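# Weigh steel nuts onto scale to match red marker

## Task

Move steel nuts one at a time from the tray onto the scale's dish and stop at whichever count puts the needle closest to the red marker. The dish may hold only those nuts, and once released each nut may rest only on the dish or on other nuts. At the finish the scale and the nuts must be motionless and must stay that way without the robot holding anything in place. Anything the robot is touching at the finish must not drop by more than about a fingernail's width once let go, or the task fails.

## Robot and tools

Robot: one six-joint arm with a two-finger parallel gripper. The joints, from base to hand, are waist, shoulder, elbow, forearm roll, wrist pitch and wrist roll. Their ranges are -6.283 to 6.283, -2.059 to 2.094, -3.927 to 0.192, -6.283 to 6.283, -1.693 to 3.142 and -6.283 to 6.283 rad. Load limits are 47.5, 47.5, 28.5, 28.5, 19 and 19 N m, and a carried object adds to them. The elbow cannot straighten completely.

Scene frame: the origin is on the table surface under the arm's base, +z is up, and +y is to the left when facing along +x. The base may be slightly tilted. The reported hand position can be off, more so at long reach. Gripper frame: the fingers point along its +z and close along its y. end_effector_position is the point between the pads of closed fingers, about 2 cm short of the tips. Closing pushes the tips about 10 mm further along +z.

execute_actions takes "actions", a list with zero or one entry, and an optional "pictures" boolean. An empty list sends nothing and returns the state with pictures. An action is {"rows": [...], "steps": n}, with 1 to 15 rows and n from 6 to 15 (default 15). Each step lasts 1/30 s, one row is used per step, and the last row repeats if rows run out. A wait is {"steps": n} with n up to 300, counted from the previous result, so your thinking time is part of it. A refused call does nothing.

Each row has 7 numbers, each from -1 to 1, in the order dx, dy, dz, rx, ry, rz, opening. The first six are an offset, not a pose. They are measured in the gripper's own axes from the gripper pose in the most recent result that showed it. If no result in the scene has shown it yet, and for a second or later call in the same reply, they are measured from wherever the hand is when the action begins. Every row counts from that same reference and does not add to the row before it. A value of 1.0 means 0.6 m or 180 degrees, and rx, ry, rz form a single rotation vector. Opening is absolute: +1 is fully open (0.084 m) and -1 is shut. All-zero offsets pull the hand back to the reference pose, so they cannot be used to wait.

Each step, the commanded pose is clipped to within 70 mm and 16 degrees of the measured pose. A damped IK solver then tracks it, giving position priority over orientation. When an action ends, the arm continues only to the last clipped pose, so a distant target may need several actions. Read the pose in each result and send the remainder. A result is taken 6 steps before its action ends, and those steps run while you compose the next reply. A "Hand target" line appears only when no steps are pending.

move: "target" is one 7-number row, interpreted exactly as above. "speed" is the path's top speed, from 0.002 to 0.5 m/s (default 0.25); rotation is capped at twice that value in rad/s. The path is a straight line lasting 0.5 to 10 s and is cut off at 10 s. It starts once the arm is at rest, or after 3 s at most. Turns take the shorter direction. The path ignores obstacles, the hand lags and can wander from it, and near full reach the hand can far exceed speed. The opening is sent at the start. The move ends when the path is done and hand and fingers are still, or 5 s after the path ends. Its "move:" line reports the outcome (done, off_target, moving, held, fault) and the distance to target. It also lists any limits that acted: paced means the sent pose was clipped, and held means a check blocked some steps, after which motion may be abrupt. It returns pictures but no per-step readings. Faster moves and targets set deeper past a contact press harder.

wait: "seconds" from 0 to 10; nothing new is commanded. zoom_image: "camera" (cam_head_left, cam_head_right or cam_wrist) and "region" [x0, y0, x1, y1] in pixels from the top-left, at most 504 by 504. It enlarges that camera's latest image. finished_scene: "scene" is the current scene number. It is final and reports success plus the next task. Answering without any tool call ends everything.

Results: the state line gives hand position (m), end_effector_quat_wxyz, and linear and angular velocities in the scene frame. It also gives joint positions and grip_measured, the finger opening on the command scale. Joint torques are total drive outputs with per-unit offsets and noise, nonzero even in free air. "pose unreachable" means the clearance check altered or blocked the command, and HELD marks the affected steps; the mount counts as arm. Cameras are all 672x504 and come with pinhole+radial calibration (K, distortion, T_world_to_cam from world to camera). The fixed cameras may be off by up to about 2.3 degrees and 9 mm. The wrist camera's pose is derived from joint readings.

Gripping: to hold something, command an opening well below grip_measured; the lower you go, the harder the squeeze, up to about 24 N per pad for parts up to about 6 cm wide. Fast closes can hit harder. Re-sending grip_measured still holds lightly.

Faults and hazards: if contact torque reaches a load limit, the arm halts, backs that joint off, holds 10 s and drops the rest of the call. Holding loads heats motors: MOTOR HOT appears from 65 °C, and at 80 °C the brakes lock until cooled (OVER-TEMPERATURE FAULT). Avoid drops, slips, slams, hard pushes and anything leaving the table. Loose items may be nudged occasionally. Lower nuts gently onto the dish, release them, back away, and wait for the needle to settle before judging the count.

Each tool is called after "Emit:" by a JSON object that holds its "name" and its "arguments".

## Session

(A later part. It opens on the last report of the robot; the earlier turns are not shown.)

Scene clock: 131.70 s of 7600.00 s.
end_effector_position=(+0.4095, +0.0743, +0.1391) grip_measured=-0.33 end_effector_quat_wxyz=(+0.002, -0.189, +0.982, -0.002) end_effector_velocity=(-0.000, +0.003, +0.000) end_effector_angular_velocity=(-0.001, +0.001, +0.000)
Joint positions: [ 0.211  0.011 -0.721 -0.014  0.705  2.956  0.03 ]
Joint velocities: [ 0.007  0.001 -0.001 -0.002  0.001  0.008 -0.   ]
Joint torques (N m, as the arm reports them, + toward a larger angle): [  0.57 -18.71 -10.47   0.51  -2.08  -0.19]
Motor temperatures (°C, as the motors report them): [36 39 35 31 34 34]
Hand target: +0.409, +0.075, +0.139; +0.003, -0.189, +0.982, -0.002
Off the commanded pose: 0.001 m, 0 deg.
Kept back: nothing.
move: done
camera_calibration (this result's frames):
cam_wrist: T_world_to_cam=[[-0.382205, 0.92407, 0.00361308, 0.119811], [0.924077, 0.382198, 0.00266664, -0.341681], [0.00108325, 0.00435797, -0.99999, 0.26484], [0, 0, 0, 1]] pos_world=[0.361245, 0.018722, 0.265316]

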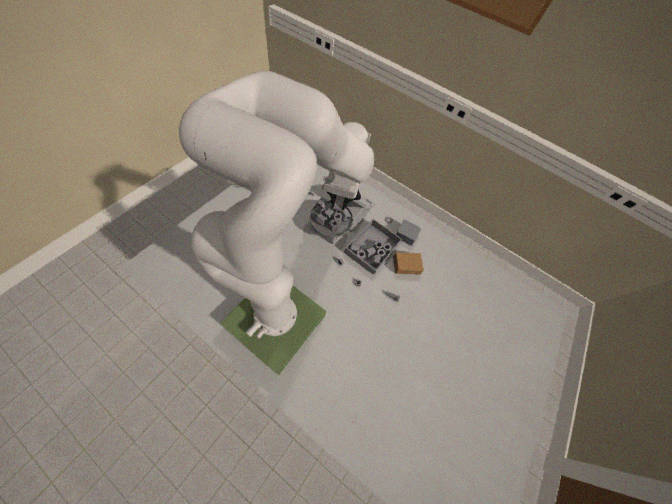

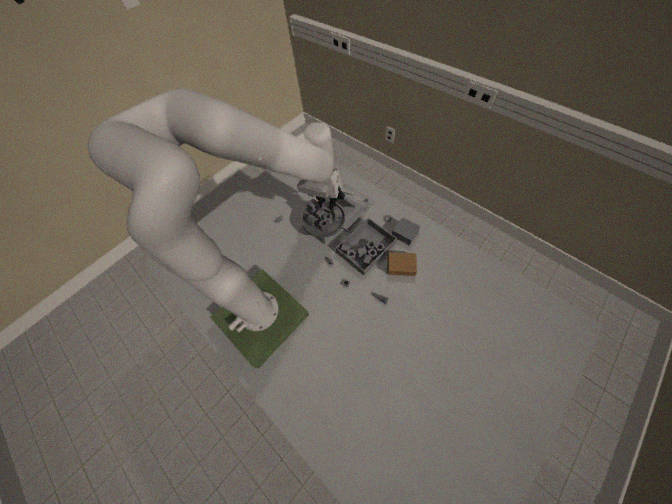

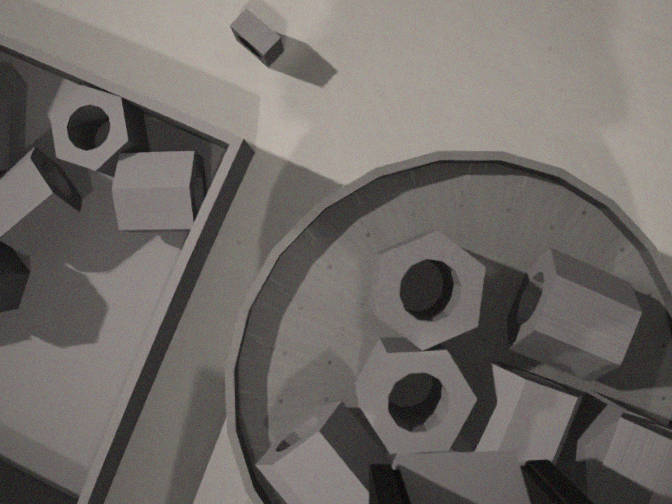

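Emit:
{"name": "move", "arguments": {"target": [0.0935,-0.0038,0.0205,0,0,0,-0.6], "speed": 0.1}}

Emit:
{"name": "execute_actions", "arguments": {"actions": [{"rows":[[0,0,0.001,0,0,0,-0.6],[0,0,0.002,0,0,0,-0.6],[0,0,0.003,0,0,0,-0.6],[0,0,0.004,0,0,0,-0.6],[0,0,0.005,0,0,0,-0.6],[0,0,0.005,0,0,0,-0.6]],"steps":12}]}}

Emit:
{"name": "execute_actions", "arguments": {"actions": []}}

Scene clock: 133.33 s of 7600.00 s.
end_effector_position=(+0.3586, +0.0517, +0.1266) grip_measured=-0.33 end_effector_quat_wxyz=(+0.003, -0.189, +0.982, -0.002) end_effector_velocity=(-0.003, -0.001, -0.001) end_effector_angular_velocity=(-0.000, +0.002, +0.002)
Joint positions: [ 0.175 -0.129 -0.518 -0.015  0.641  2.921  0.03 ]
Joint velocities: [-0.002 -0.007  0.01  -0.    -0.002 -0.003 -0.   ]
Joint torques (N m, as the arm reports them, + toward a larger angle): [  0.58 -15.58 -10.08   0.53  -2.06  -0.07]
Motor temperatures (°C, as the motors report them): [36 39 35 31 34 34]
Hand target: +0.358, +0.052, +0.127; +0.002, -0.189, +0.982, -0.002
Off the commanded pose: 0.000 m, 0 deg.
Kept back: nothing.
move: done
camera_calibration (this result's frames):
cam_wrist: T_world_to_cam=[[-0.382325, 0.92402, 0.00375259, 0.121299], [0.924027, 0.382315, 0.00293948, -0.286004], [0.00128147, 0.00459133, -0.999989, 0.25243], [0, 0, 0, 1]] pos_world=[0.310328, -0.00389751, 0.252813]

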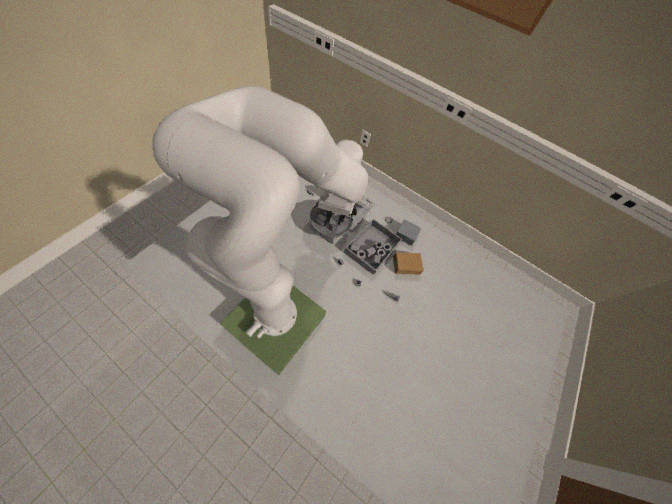

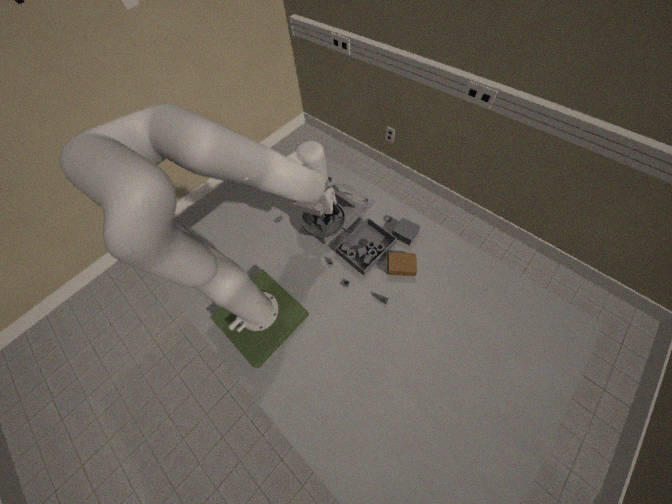

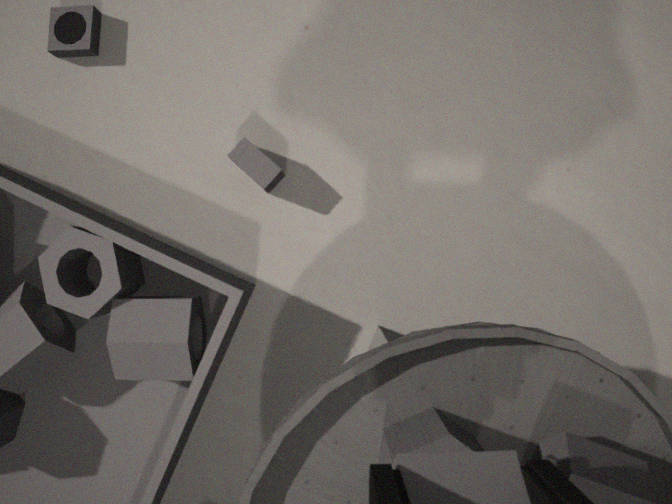

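Scene clock: 133.53 s of 7600.00 s.
end_effector_position=(+0.3588, +0.0518, +0.1252) grip_measured=-0.33 end_effector_quat_wxyz=(+0.003, -0.189, +0.982, -0.002) end_effector_velocity=(+0.001, +0.000, -0.012) end_effector_angular_velocity=(-0.001, -0.000, +0.002)
Joint positions: [ 0.175 -0.125 -0.517 -0.015  0.635  2.921  0.03 ]
Joint velocities: [ 0.001  0.035  0.007 -0.002 -0.042  0.     0.   ]
Joint torques (N m, as the arm reports them, + toward a larger angle): [  0.97 -14.53  -9.64   0.39  -2.25  -0.06]
Motor temperatures (°C, as the motors report them): [36 39 35 31 34 34]
Steps of this call (steps 1 to 6: the first 6 steps of this action). Readings (end_effector_position):
1: (+0.3585, +0.0517, +0.1266)
2: (+0.3585, +0.0517, +0.1265)
4: (+0.3587, +0.0518, +0.1260)
6: the state above

Scene clock: 133.73 s of 7600.00 s.
end_effector_position=(+0.3588, +0.0518, +0.1241) grip_measured=-0.33 end_effector_quat_wxyz=(+0.003, -0.189, +0.982, -0.002) end_effector_velocity=(+0.000, +0.000, -0.001) end_effector_angular_velocity=(-0.000, -0.003, +0.001)
Joint positions: [ 0.175 -0.122 -0.516 -0.015  0.631  2.921  0.03 ]
Joint velocities: [ 0.     0.003  0.001 -0.001 -0.007  0.     0.   ]
Joint torques (N m, as the arm reports them, + toward a larger angle): [  0.58 -14.86  -9.3    0.32  -2.4   -0.09]
Motor temperatures (°C, as the motors report them): [36 39 35 31 34 34]
Hand target: +0.359, +0.052, +0.124; +0.003, -0.189, +0.982, -0.002
Off the commanded pose: 0.001 m, 0 deg.
Kept back: nothing.
Steps of this call (steps 1 to 6: the last 6 steps of your previous action). Readings (end_effector_position):
1: (+0.3588, +0.0518, +0.1249)
2: (+0.3588, +0.0518, +0.1246)
4: (+0.3588, +0.0518, +0.1243)
6: the state above
camera_calibration (this result's frames):
cam_wrist: T_world_to_cam=[[-0.382354, 0.924009, 0.00361796, 0.121387], [0.924014, 0.382342, 0.00357154, -0.286313], [0.00191684, 0.00470863, -0.999987, 0.249639], [0, 0, 0, 1]] pos_world=[0.310492, -0.00386878, 0.250219]

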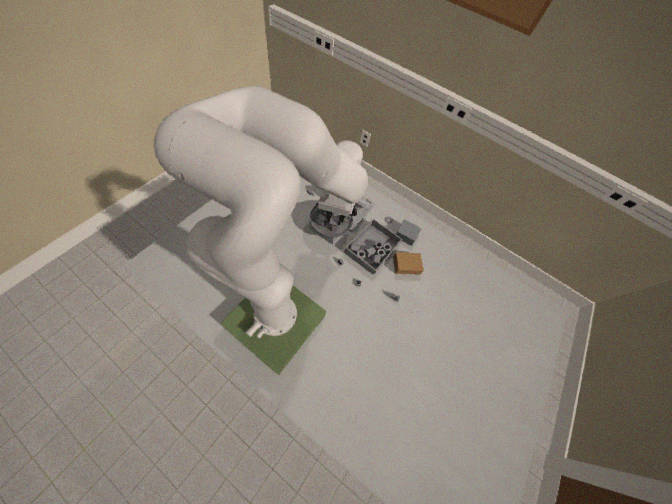

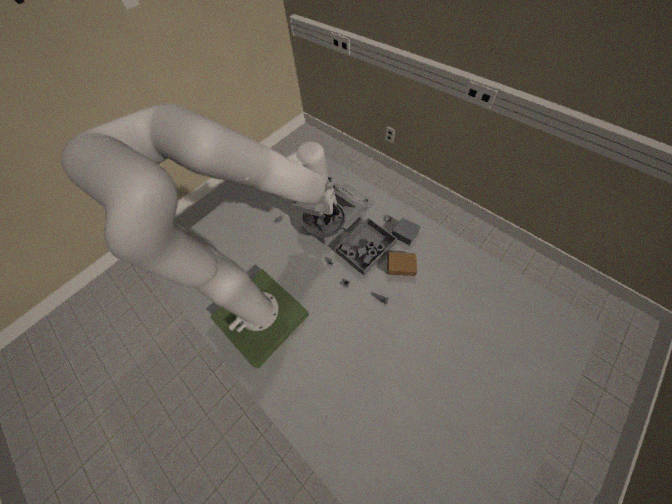

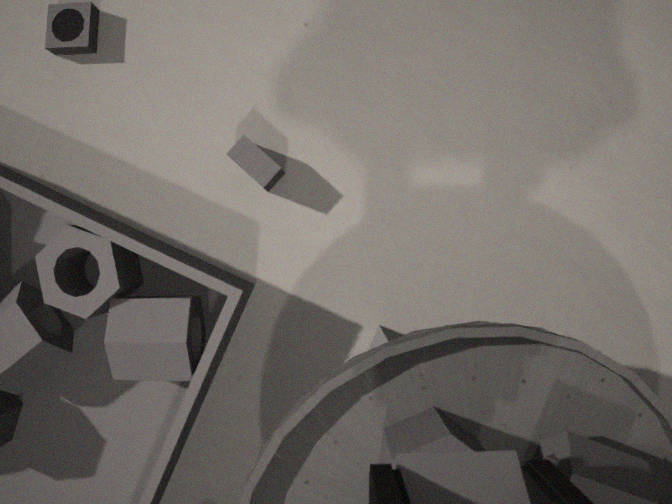

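Emit:
{"name": "execute_actions", "arguments": {"actions": [{"rows":[[0,0,0.001,0,0,0,-0.5],[0,0,0.001,0,0,0,-0.42],[0,0,0.001,0,0,0,-0.36],[0,0,0.001,0,0,0,-0.32],[0,0,0.001,0,0,0,-0.29],[0,0,0.001,0,0,0,-0.26],[0,0,0.001,0,0,0,-0.23],[0,0,0.001,0,0,0,-0.2],[0,0,0.001,0,0,0,-0.2],[0,0,-0.005,0,0,0,-0.2],[0,0,-0.012,0,0,0,-0.2],[0,0,-0.02,0,0,0,-0.2],[0,0,-0.027,0,0,0,-0.2],[0,0,-0.032,0,0,0,-0.2],[0,0,-0.035,0,0,0,-0.2]],"steps":15}]}}

Emit:
{"name": "execute_actions", "arguments": {"actions": [{"steps":12}], "pictures": true}}

Scene clock: 136.73 s of 7600.00 s.
end_effector_position=(+0.3580, +0.0517, +0.1227) grip_measured=-0.24 end_effector_quat_wxyz=(+0.002, -0.189, +0.982, -0.002) end_effector_velocity=(-0.002, +0.000, -0.001) end_effector_angular_velocity=(+0.000, +0.004, +0.001)
Joint positions: [ 0.175 -0.119 -0.514 -0.015  0.629  2.921  0.034]
Joint velocities: [ 0.001  0.002  0.003  0.001 -0.    -0.     0.021]
Joint torques (N m, as the arm reports them, + toward a larger angle): [  0.54 -15.59  -9.91   0.58  -1.91   0.02]
Motor temperatures (°C, as the motors report them): [36 39 35 31 34 34]
Steps of this call (steps 1 to 81: nothing new was sent; steps 82 to 90: the first 9 steps of this action). Readings (end_effector_position):
82: (+0.3586, +0.0517, +0.1236)
83: (+0.3587, +0.0518, +0.1236)
85: (+0.3587, +0.0518, +0.1235)
89: (+0.3581, +0.0517, +0.1229)
90: the state above

Scene clock: 137.13 s of 7600.00 s.
end_effector_position=(+0.3594, +0.0519, +0.1435) grip_measured=-0.22 end_effector_quat_wxyz=(+0.004, -0.189, +0.982, -0.002) end_effector_velocity=(-0.010, -0.001, +0.006) end_effector_angular_velocity=(-0.004, +0.027, +0.000)
Joint positions: [ 0.175 -0.173 -0.533 -0.014  0.697  2.92   0.035]
Joint velocities: [ 0.    -0.029  0.002  0.001  0.055 -0.001 -0.   ]
Joint torques (N m, as the arm reports them, + toward a larger angle): [  0.94 -14.42  -9.85   0.52  -1.82  -0.04]
Motor temperatures (°C, as the motors report them): [36 39 35 31 34 34]
Hand target: +0.359, +0.052, +0.144; +0.003, -0.189, +0.982, -0.002
Off the commanded pose: 0.002 m, 0 deg.
Kept back: nothing.
Steps of this call (steps 1 to 6: the last 6 steps of your previous action; steps 7 to 12: nothing new was sent). Readings (end_effector_position):
1: (+0.3580, +0.0517, +0.1228)
2: (+0.3579, +0.0516, +0.1233)
4: (+0.3578, +0.0516, +0.1266)
8: (+0.3595, +0.0519, +0.1391)
12: the state above
camera_calibration (this result's frames):
cam_wrist: T_world_to_cam=[[-0.382297, 0.924034, 0.00306482, 0.12149], [0.924032, 0.382278, 0.00541616, -0.287169], [0.00383311, 0.00490258, -0.999981, 0.268359], [0, 0, 0, 1]] pos_world=[0.31077, -0.00379787, 0.269537]

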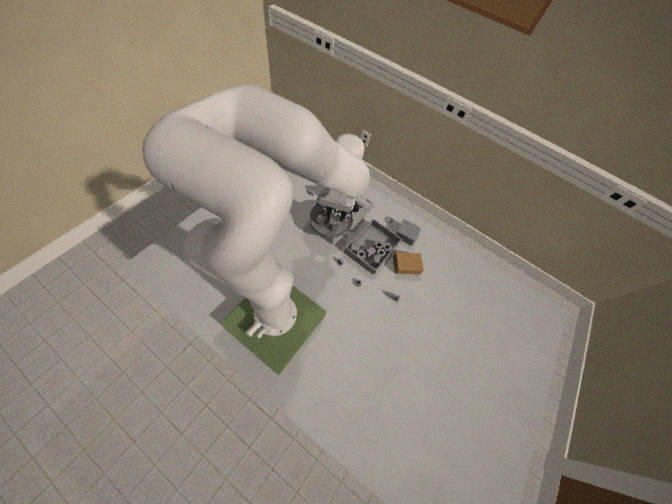

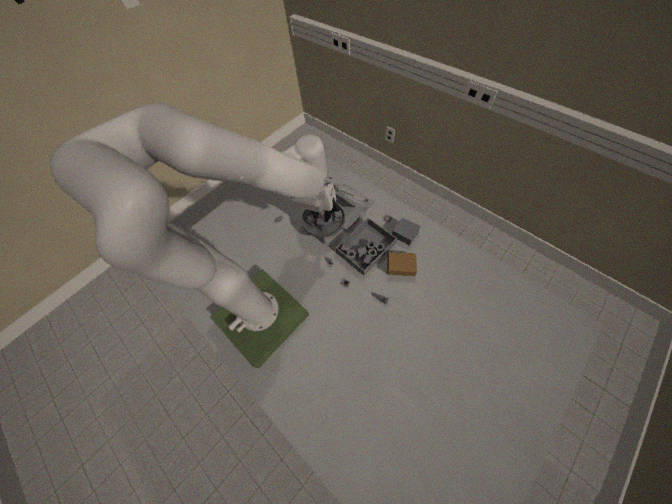

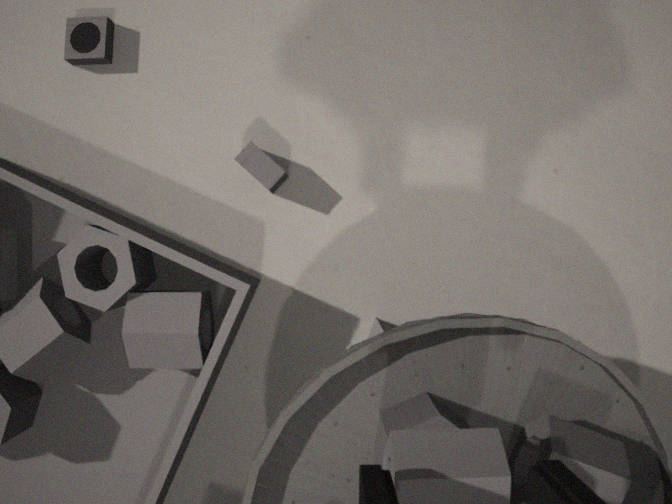

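Emit:
{"name": "move", "arguments": {"target": [0.0232,-0.170,0.012,0,0,-0.194,-0.24], "speed": 0.3}}

Scene clock: 139.00 s of 7600.00 s.
end_effector_position=(+0.3839, -0.0476, +0.1366) grip_measured=-0.26 end_effector_quat_wxyz=(+0.003, -0.475, +0.880, -0.003) end_effector_velocity=(+0.000, -0.001, -0.001) end_effector_angular_velocity=(+0.007, +0.001, +0.009)
Joint positions: [-0.093 -0.08  -0.608 -0.01   0.678  2.04   0.033]
Joint velocities: [-0.005  0.004 -0.003  0.01   0.001 -0.022  0.   ]
Joint torques (N m, as the arm reports them, + toward a larger angle): [  1.17 -16.55  -9.65   0.25  -1.94   0.06]
Motor temperatures (°C, as the motors report them): [36 39 35 31 34 34]
Hand target: +0.384, -0.048, +0.137; +0.003, -0.475, +0.880, -0.002
Off the commanded pose: 0.001 m, 0 deg.
Kept back: nothing.
move: done
camera_calibration (this result's frames):
cam_wrist: T_world_to_cam=[[-0.842046, 0.539406, 0.000593091, 0.381372], [0.539406, 0.842044, 0.00148872, -0.10171], [0.000303615, 0.00157348, -0.999999, 0.263045], [0, 0, 0, 1]] pos_world=[0.375916, -0.120484, 0.26297]

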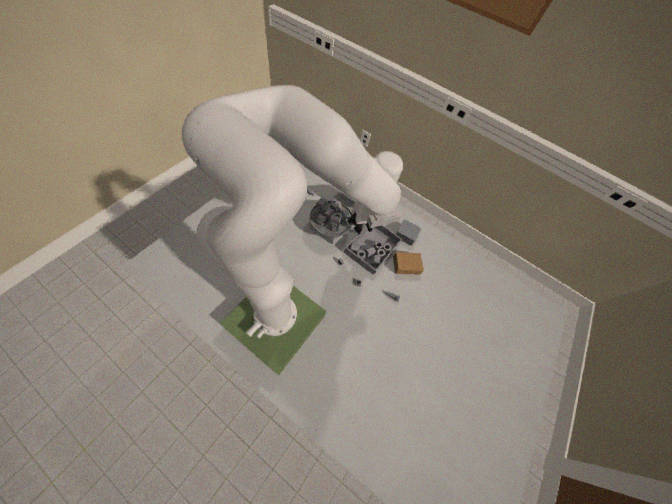

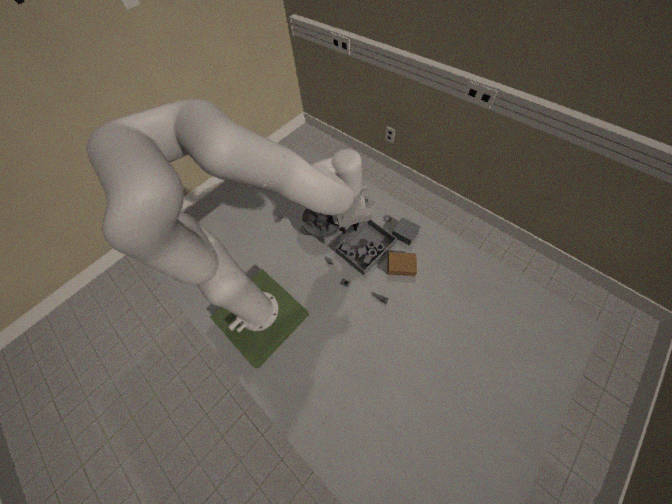

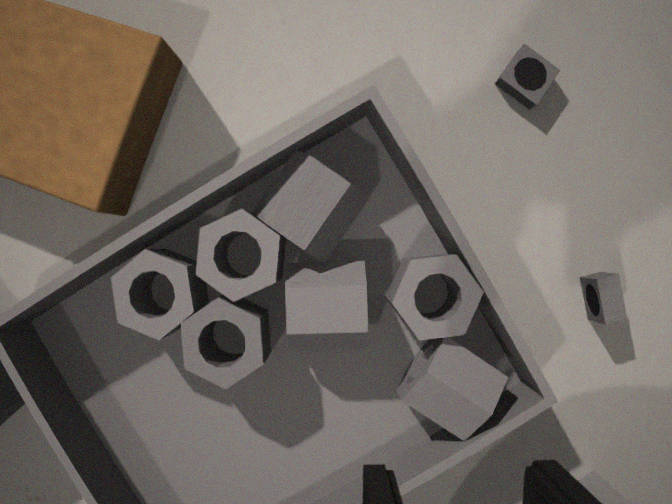

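Emit:
{"name": "move", "arguments": {"target": [0.052,-0.0525,0.1385,0,0,0,-0.24], "speed": 0.2}}

Scene clock: 141.40 s of 7600.00 s.
end_effector_position=(+0.3939, -0.0907, +0.0541) grip_measured=-0.26 end_effector_quat_wxyz=(+0.004, -0.475, +0.880, -0.003) end_effector_velocity=(-0.001, -0.000, -0.003) end_effector_angular_velocity=(+0.002, +0.005, +0.001)
Joint positions: [-0.199  0.204 -0.641 -0.01   0.426  1.935  0.033]
Joint velocities: [-0.001  0.009 -0.     0.001 -0.003 -0.003  0.   ]
Joint torques (N m, as the arm reports them, + toward a larger angle): [  1.06 -19.73  -8.16   0.48  -1.9   -0.01]
Motor temperatures (°C, as the motors report them): [36 39 35 31 34 34]
Hand target: +0.394, -0.091, +0.054; +0.003, -0.475, +0.880, -0.002
Off the commanded pose: 0.001 m, 0 deg.
Kept back: nothing.
move: done
camera_calibration (this result's frames):
cam_wrist: T_world_to_cam=[[-0.842289, 0.539025, 0.000349899, 0.413095], [0.539025, 0.842287, 0.00240253, -0.0705454], [0.00100031, 0.00221223, -0.999997, 0.180423], [0, 0, 0, 1]] pos_world=[0.385791, -0.163648, 0.180447]

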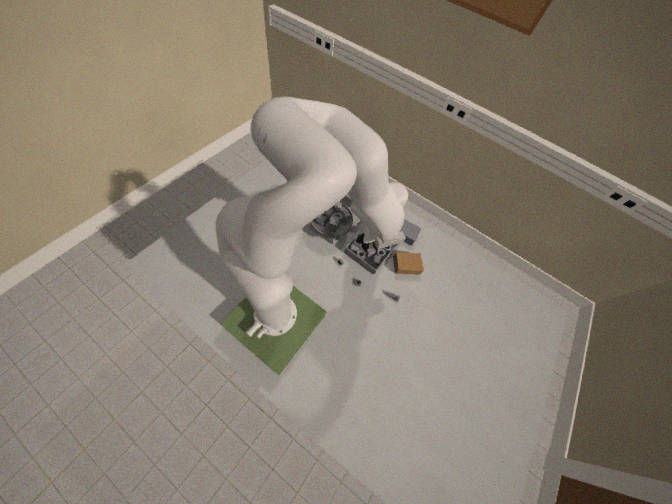

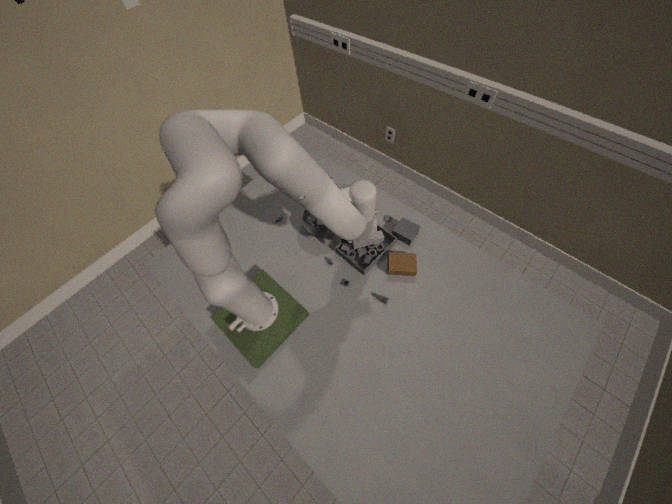

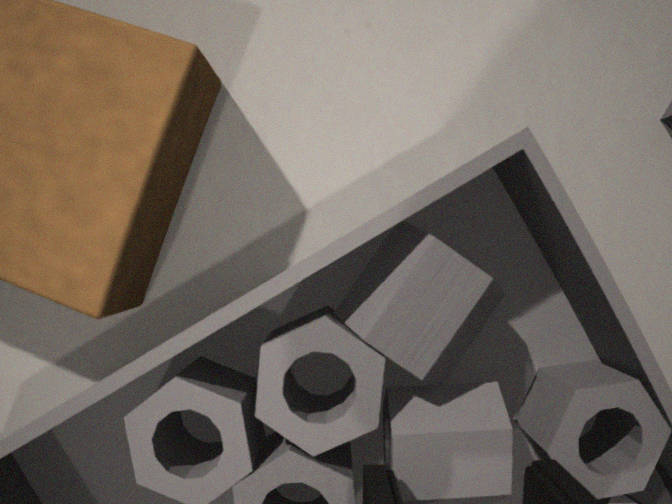

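Emit:
{"name": "zoom_image", "arguments": {"camera": "cam_wrist", "region": [320, 380, 600, 504]}}

Region (320, 380, 600, 504) of cam_wrist's 672x504 image, scaled by 1.800, with more detail than that image has; it fills the top 223 rows of this view, and the rest is white.

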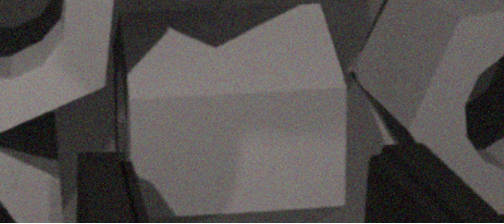

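Emit:
{"name": "move", "arguments": {"target": [-0.002,-0.0003,0.0235,0,0,0,-0.21], "speed": 0.02}}

Scene clock: 142.67 s of 7600.00 s.
end_effector_position=(+0.3973, -0.0904, +0.0426) grip_measured=-0.23 end_effector_quat_wxyz=(+0.006, -0.475, +0.880, -0.005) end_effector_velocity=(-0.000, +0.000, -0.003) end_effector_angular_velocity=(-0.000, +0.002, +0.001)
Joint positions: [-0.197  0.246 -0.649 -0.011  0.385  1.938  0.034]
Joint velocities: [ 0.001  0.009 -0.    -0.001 -0.008  0.002 -0.   ]
Joint torques (N m, as the arm reports them, + toward a larger angle): [ 0.38 -8.43 -5.06  0.56 -1.25 -0.25]
Motor temperatures (°C, as the motors report them): [36 39 35 31 34 34]
Hand target: +0.395, -0.090, +0.040; +0.004, -0.475, +0.880, -0.002
Off the commanded pose: 0.004 m, 0 deg.
Kept back: nothing.
move: off_target
camera_calibration (this result's frames):
cam_wrist: T_world_to_cam=[[-0.842226, 0.539088, -0.00631058, 0.41611], [0.539066, 0.842249, 0.00488028, -0.0727555], [0.00794598, 0.00070848, -0.999968, 0.166008], [0, 0, 0, 1]] pos_world=[0.38836, -0.163159, 0.168984]

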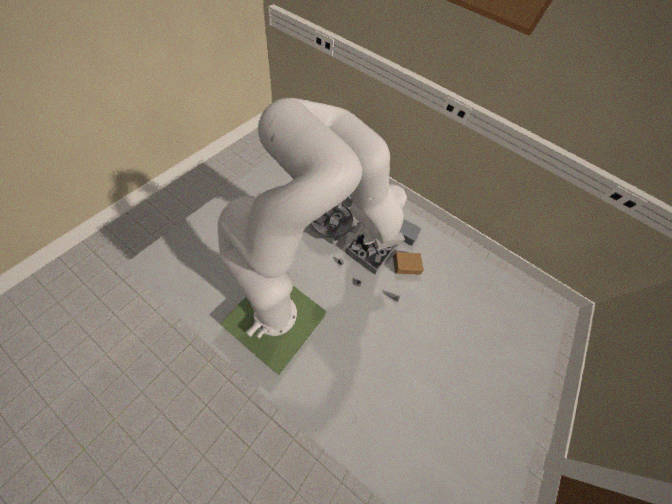

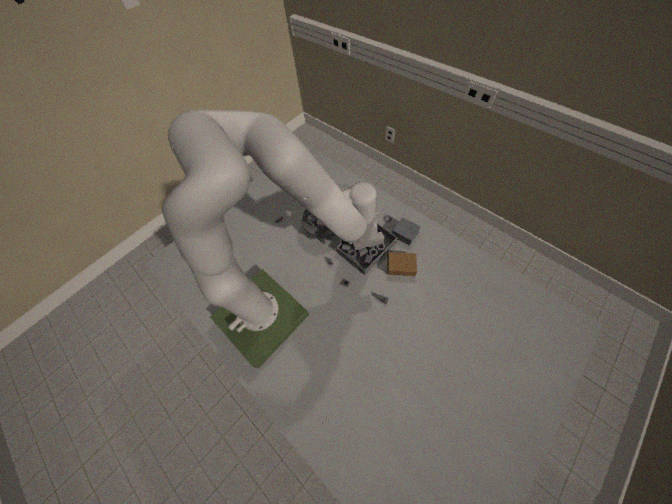

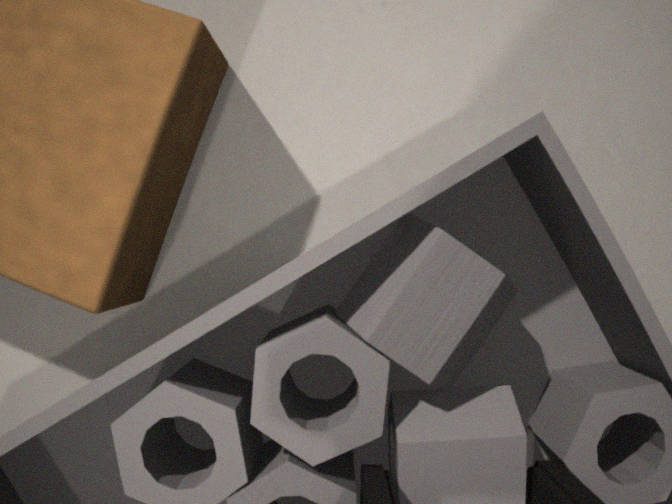

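Emit:
{"name": "execute_actions", "arguments": {"actions": [{"rows":[[0.0015,0.004,-0.003,0,0,0,-0.21],[0.0015,0.004,-0.0045,0,0,0,-0.21],[0.0015,0.004,-0.0045,0,0,0,-0.21],[0.0015,0.004,-0.0045,0,0,0,-0.21],[0.0015,0.004,-0.0045,0,0,0,-0.26],[0.0015,0.004,-0.0045,0,0,0,-0.31],[0.0015,0.004,-0.0045,0,0,0,-0.36],[0.0015,0.004,-0.0045,0,0,0,-0.42],[0.0015,0.004,-0.0045,0,0,0,-0.5]],"steps":13}]}}

Emit:
{"name": "move", "arguments": {"target": [-0.055,0.0,-0.002,0,0,0,-0.5], "speed": 0.05}}

Scene clock: 143.20 s of 7600.00 s.
end_effector_position=(+0.3942, -0.0896, +0.0431) grip_measured=-0.32 end_effector_quat_wxyz=(+0.005, -0.475, +0.880, -0.004) end_effector_velocity=(-0.018, +0.006, -0.001) end_effector_angular_velocity=(+0.008, +0.035, +0.003)
Joint positions: [-0.196  0.238 -0.64  -0.011  0.387  1.938  0.03 ]
Joint velocities: [ 0.005 -0.029  0.036  0.001  0.029  0.    -0.059]
Joint torques (N m, as the arm reports them, + toward a larger angle): [ -0.05 -13.03  -3.97   0.37   0.73   0.02]
Motor temperatures (°C, as the motors report them): [36 39 35 31 34 34]
Steps of this call (steps 1 to 9: nothing new was sent; steps 10 to 16: the first 7 steps of this action). Readings (end_effector_position):
10: (+0.3969, -0.0902, +0.0419)
11: (+0.3966, -0.0902, +0.0422)
13: (+0.3957, -0.0900, +0.0429)
16: the state above

Scene clock: 144.50 s of 7600.00 s.
end_effector_position=(+0.4111, -0.0621, +0.0449) grip_measured=-0.34 end_effector_quat_wxyz=(+0.004, -0.475, +0.880, -0.003) end_effector_velocity=(+0.002, +0.000, +0.002) end_effector_angular_velocity=(-0.002, -0.004, +0.001)
Joint positions: [-0.122  0.26  -0.684 -0.013  0.411  2.015  0.029]
Joint velocities: [ 0.001 -0.001 -0.004 -0.004  0.     0.004 -0.   ]
Joint torques (N m, as the arm reports them, + toward a larger angle): [  0.79 -21.12  -8.4    0.6   -2.19   0.05]
Motor temperatures (°C, as the motors report them): [36 39 35 31 34 34]
Hand target: +0.411, -0.062, +0.045; +0.004, -0.475, +0.880, -0.003
Off your previous action's commanded pose: 0.002 m, 0 deg at its last step (step 6 of this call).
Off the commanded pose: 0.000 m, 0 deg.
Kept back: nothing.
move: done
camera_calibration (this result's frames):
cam_wrist: T_world_to_cam=[[-0.842289, 0.539023, -0.00158663, 0.412262], [0.539018, 0.842289, 0.00286031, -0.103931], [0.00287817, 0.00155398, -0.999995, 0.170257], [0, 0, 0, 1]] pos_world=[0.402775, -0.134943, 0.171208]

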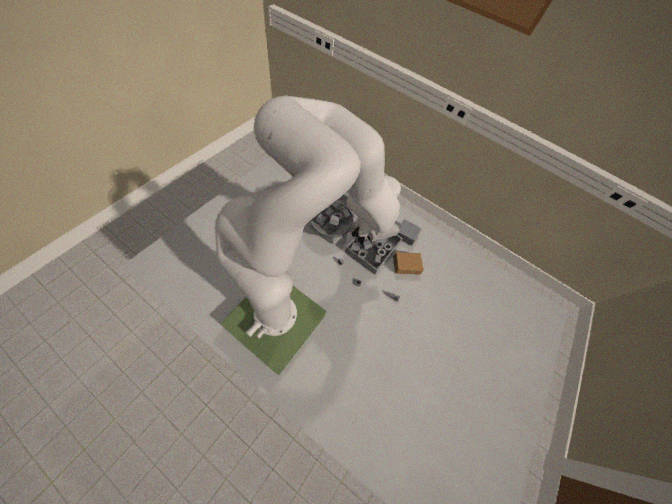

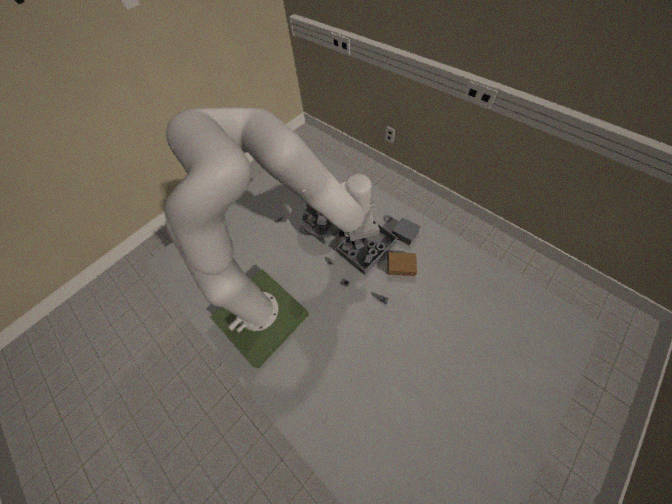

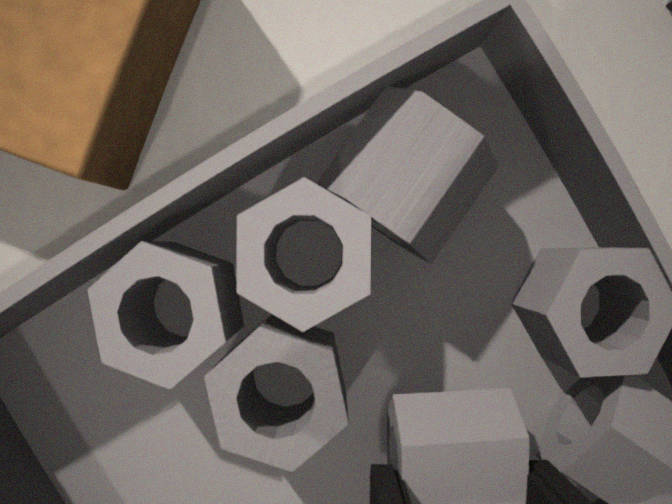

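Emit:
{"name": "execute_actions", "arguments": {"actions": [{"rows":[[-0.001,-0.001,0,0,0,0,-0.5],[-0.002,-0.002,0,0,0,0,-0.5],[-0.004,-0.004,0,0,0,0,-0.5],[-0.006,-0.006,0,0,0,0,-0.5],[-0.008,-0.008,0,0,0,0,-0.5],[-0.008,-0.008,0,0,0,0,-0.5],[-0.008,-0.008,0,0,0,0,-0.5],[-0.008,-0.008,0,0,0,0,-0.4],[-0.008,-0.008,0,0,0,0,-0.27],[-0.008,-0.008,0,0,0,0,-0.27],[-0.008,-0.008,0,0,0,0,-0.27]],"steps":11}]}}

Emit:
{"name": "move", "arguments": {"target": [0.014,0,0.008,0,0,0,-0.27], "speed": 0.025}}

Scene clock: 145.20 s of 7600.00 s.
end_effector_position=(+0.4130, -0.0616, +0.0449) grip_measured=-0.34 end_effector_quat_wxyz=(+0.004, -0.475, +0.880, -0.003) end_effector_velocity=(+0.029, +0.006, +0.000) end_effector_angular_velocity=(+0.000, +0.001, +0.001)
Joint positions: [-0.121  0.265 -0.691 -0.013  0.414  2.017  0.029]
Joint velocities: [ 0.025  0.065 -0.105  0.001  0.042  0.023  0.   ]
Joint torques (N m, as the arm reports them, + toward a larger angle): [  0.99 -20.95  -8.81   0.63  -2.03  -0.02]
Motor temperatures (°C, as the motors report them): [36 39 35 31 34 34]
Steps of this call (steps 1 to 16: nothing new was sent; steps 17 to 21: the first 5 steps of this action). Readings (end_effector_position):
17: (+0.4114, -0.0620, +0.0450)
18: (+0.4115, -0.0620, +0.0450)
20: (+0.4122, -0.0618, +0.0449)
21: the state above

Scene clock: 146.43 s of 7600.00 s.
end_effector_position=(+0.4133, -0.0676, +0.0402) grip_measured=-0.29 end_effector_quat_wxyz=(+0.004, -0.475, +0.880, -0.003) end_effector_velocity=(-0.000, -0.001, -0.001) end_effector_angular_velocity=(+0.000, -0.002, +0.000)
Joint positions: [-0.135  0.282 -0.696 -0.013  0.401  2.002  0.032]
Joint velocities: [-0.002  0.001  0.002  0.001 -0.005 -0.004  0.   ]
Joint torques (N m, as the arm reports them, + toward a larger angle): [  0.68 -20.74  -7.99   0.57  -2.02  -0.07]
Motor temperatures (°C, as the motors report them): [36 39 35 31 34 34]
Hand target: +0.413, -0.068, +0.040; +0.004, -0.475, +0.880, -0.003
Off your previous action's commanded pose: 0.000 m, 0 deg at its last step (step 6 of this call).
Off the commanded pose: 0.000 m, 0 deg.
Kept back: nothing.
move: done
camera_calibration (this result's frames):
cam_wrist: T_world_to_cam=[[-0.842285, 0.539029, -0.00176916, 0.417088], [0.539023, 0.842286, 0.0029949, -0.100416], [0.00310448, 0.00156894, -0.999994, 0.16555], [0, 0, 0, 1]] pos_world=[0.40492, -0.140504, 0.166587]

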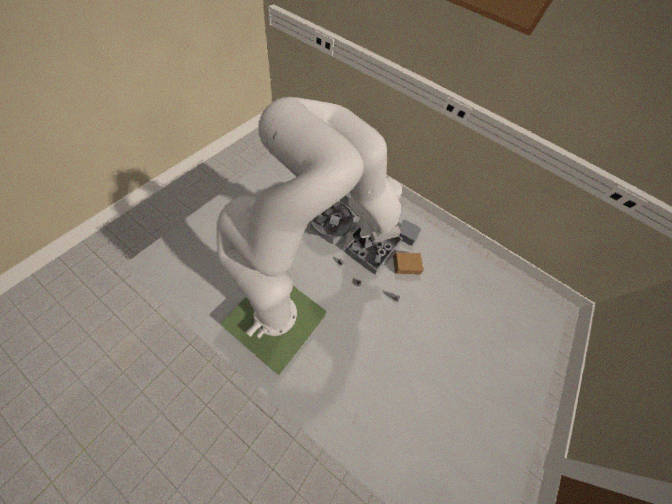

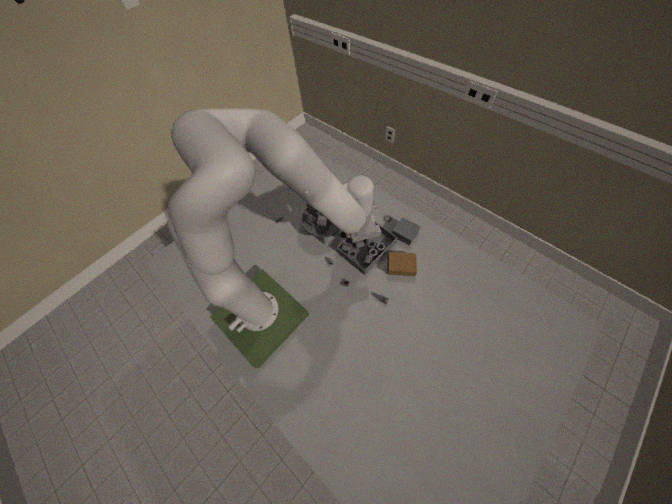

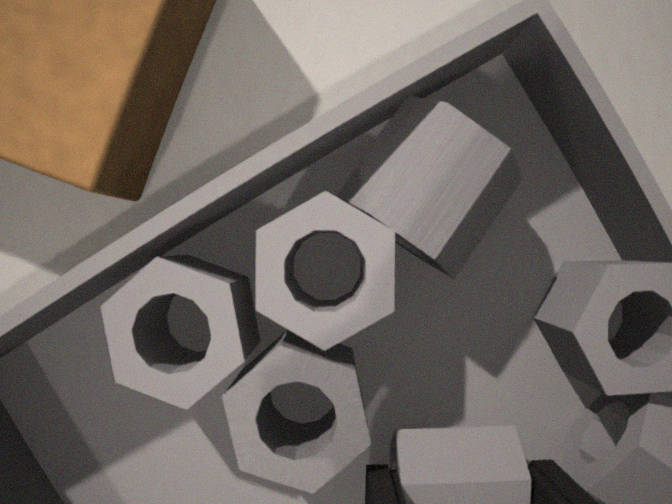

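Emit:
{"name": "execute_actions", "arguments": {"actions": [{"rows":[[0,0,0,0,0,0,-0.35],[0,0,0,0,0,0,-0.42],[0,0,0,0,0,0,-0.5],[0,0,0,0,0,0,-0.6]],"steps":7}]}}

Emit:
{"name": "move", "arguments": {"target": [0,0,-0.132,0,0,0,-0.6], "speed": 0.2}}

Scene clock: 147.00 s of 7600.00 s.
end_effector_position=(+0.4132, -0.0677, +0.0402) grip_measured=-0.31 end_effector_quat_wxyz=(+0.004, -0.475, +0.880, -0.003) end_effector_velocity=(+0.003, -0.001, +0.001) end_effector_angular_velocity=(-0.002, -0.008, +0.000)
Joint positions: [-0.135  0.282 -0.696 -0.013  0.401  2.002  0.03 ]
Joint velocities: [-0.001 -0.001 -0.003 -0.002 -0.004  0.    -0.051]
Joint torques (N m, as the arm reports them, + toward a larger angle): [  1.08 -20.99  -8.22   0.6   -1.69  -0.02]
Motor temperatures (°C, as the motors report them): [36 39 35 31 34 34]
Steps of this call (steps 1 to 16: nothing new was sent; step 17: the first step of this action). Readings (end_effector_position):
17: the state above

Scene clock: 148.17 s of 7600.00 s.
end_effector_position=(+0.4120, -0.0677, +0.1187) grip_measured=-0.33 end_effector_quat_wxyz=(+0.004, -0.475, +0.880, -0.003) end_effector_velocity=(+0.001, -0.000, +0.004) end_effector_angular_velocity=(-0.001, -0.004, +0.001)
Joint positions: [-0.133  0.057 -0.705 -0.009  0.636  2.     0.029]
Joint velocities: [ 0.    -0.008 -0.002 -0.001  0.007 -0.    -0.   ]
Joint torques (N m, as the arm reports them, + toward a larger angle): [  1.1  -19.02  -9.77   0.4   -1.98  -0.25]
Motor temperatures (°C, as the motors report them): [36 39 35 31 34 34]
Hand target: +0.412, -0.068, +0.119; +0.004, -0.475, +0.880, -0.003
Off your previous action's commanded pose: 0.000 m, 0 deg at its last step (step 6 of this call).
Off the commanded pose: 0.001 m, 0 deg.
Kept back: nothing.
move: done
camera_calibration (this result's frames):
cam_wrist: T_world_to_cam=[[-0.84211, 0.539305, -0.00103797, 0.416089], [0.539302, 0.842109, 0.00219552, -0.0999823], [0.00205814, 0.00128908, -0.999997, 0.244468], [0, 0, 0, 1]] pos_world=[0.40381, -0.140518, 0.245119]

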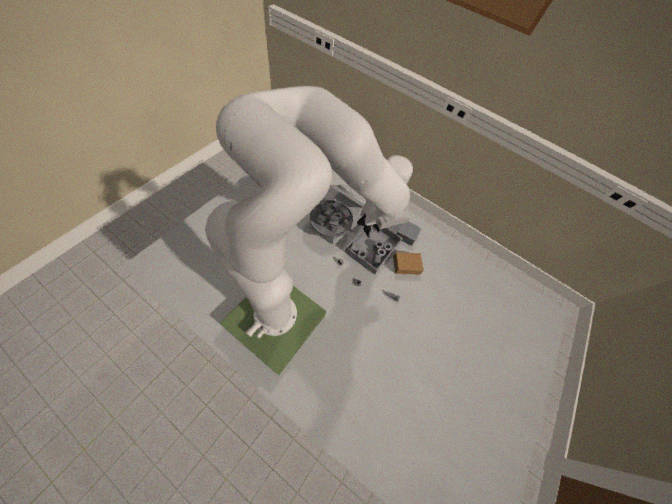

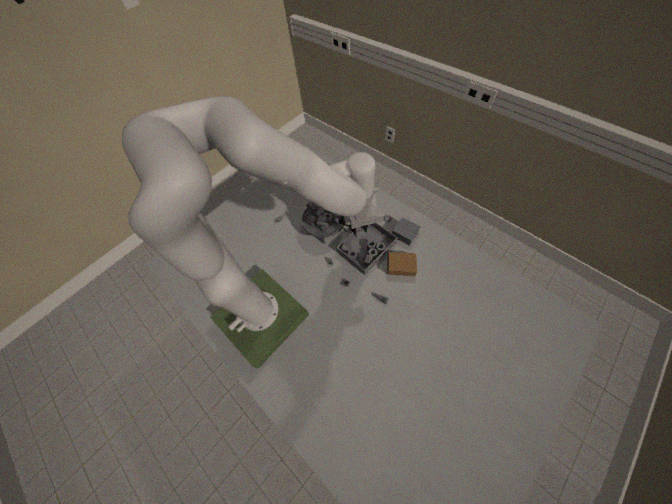

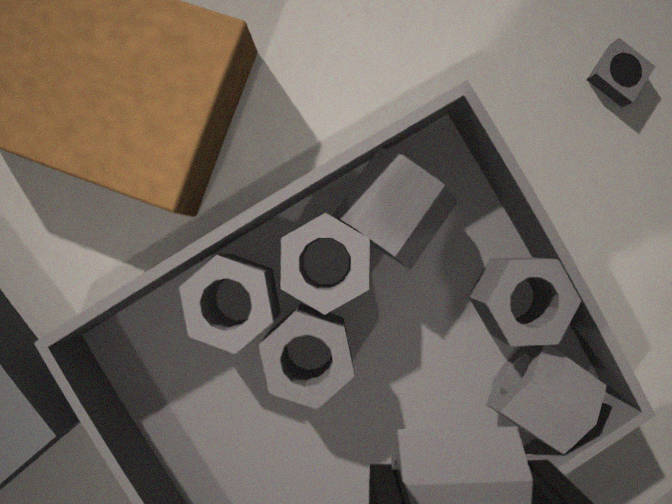

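Emit:
{"name": "move", "arguments": {"target": [-0.198,0.118,-0.029,0,0,0.194,-0.6], "speed": 0.3}}

Scene clock: 150.00 s of 7600.00 s.
end_effector_position=(+0.4184, +0.0699, +0.1360) grip_measured=-0.33 end_effector_quat_wxyz=(+0.005, -0.189, +0.982, -0.002) end_effector_velocity=(+0.001, +0.001, +0.000) end_effector_angular_velocity=(-0.005, +0.000, -0.008)
Joint positions: [ 0.197  0.04  -0.744 -0.016  0.695  2.944  0.029]
Joint velocities: [ 0.004  0.003 -0.004 -0.007  0.003  0.017 -0.   ]
Joint torques (N m, as the arm reports them, + toward a larger angle): [  0.81 -19.35 -10.32   0.5   -2.12   0.  ]
Motor temperatures (°C, as the motors report them): [36 39 35 31 34 34]
Hand target: +0.418, +0.070, +0.136; +0.005, -0.189, +0.982, -0.003
Off the commanded pose: 0.001 m, 0 deg.
Kept back: nothing.
move: done
camera_calibration (this result's frames):
cam_wrist: T_world_to_cam=[[-0.38208, 0.924128, 0.00173484, 0.127561], [0.924112, 0.382061, 0.00686911, -0.348809], [0.00568512, 0.00422774, -0.999975, 0.259772], [0, 0, 0, 1]] pos_world=[0.3696, 0.0142852, 0.26194]

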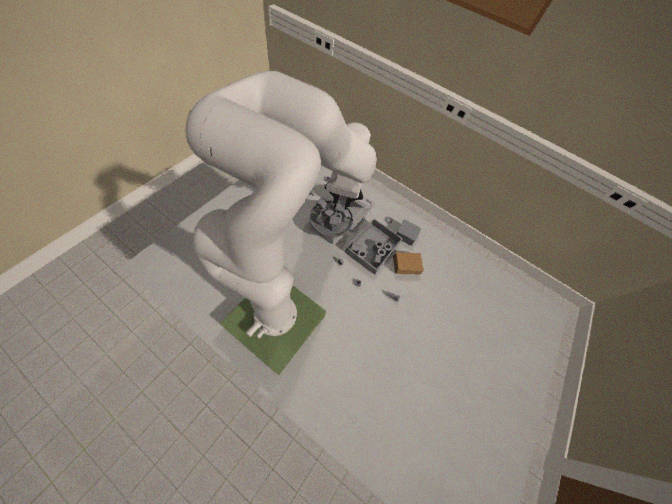

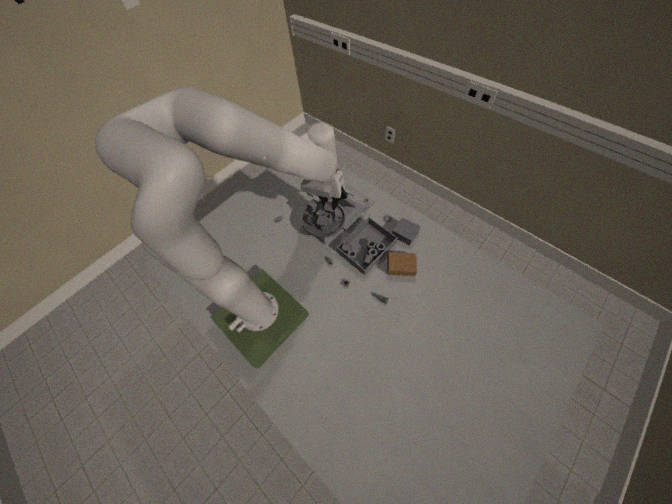

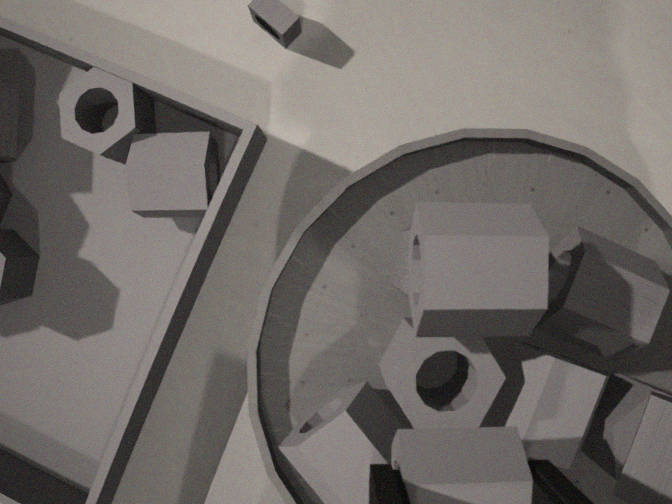

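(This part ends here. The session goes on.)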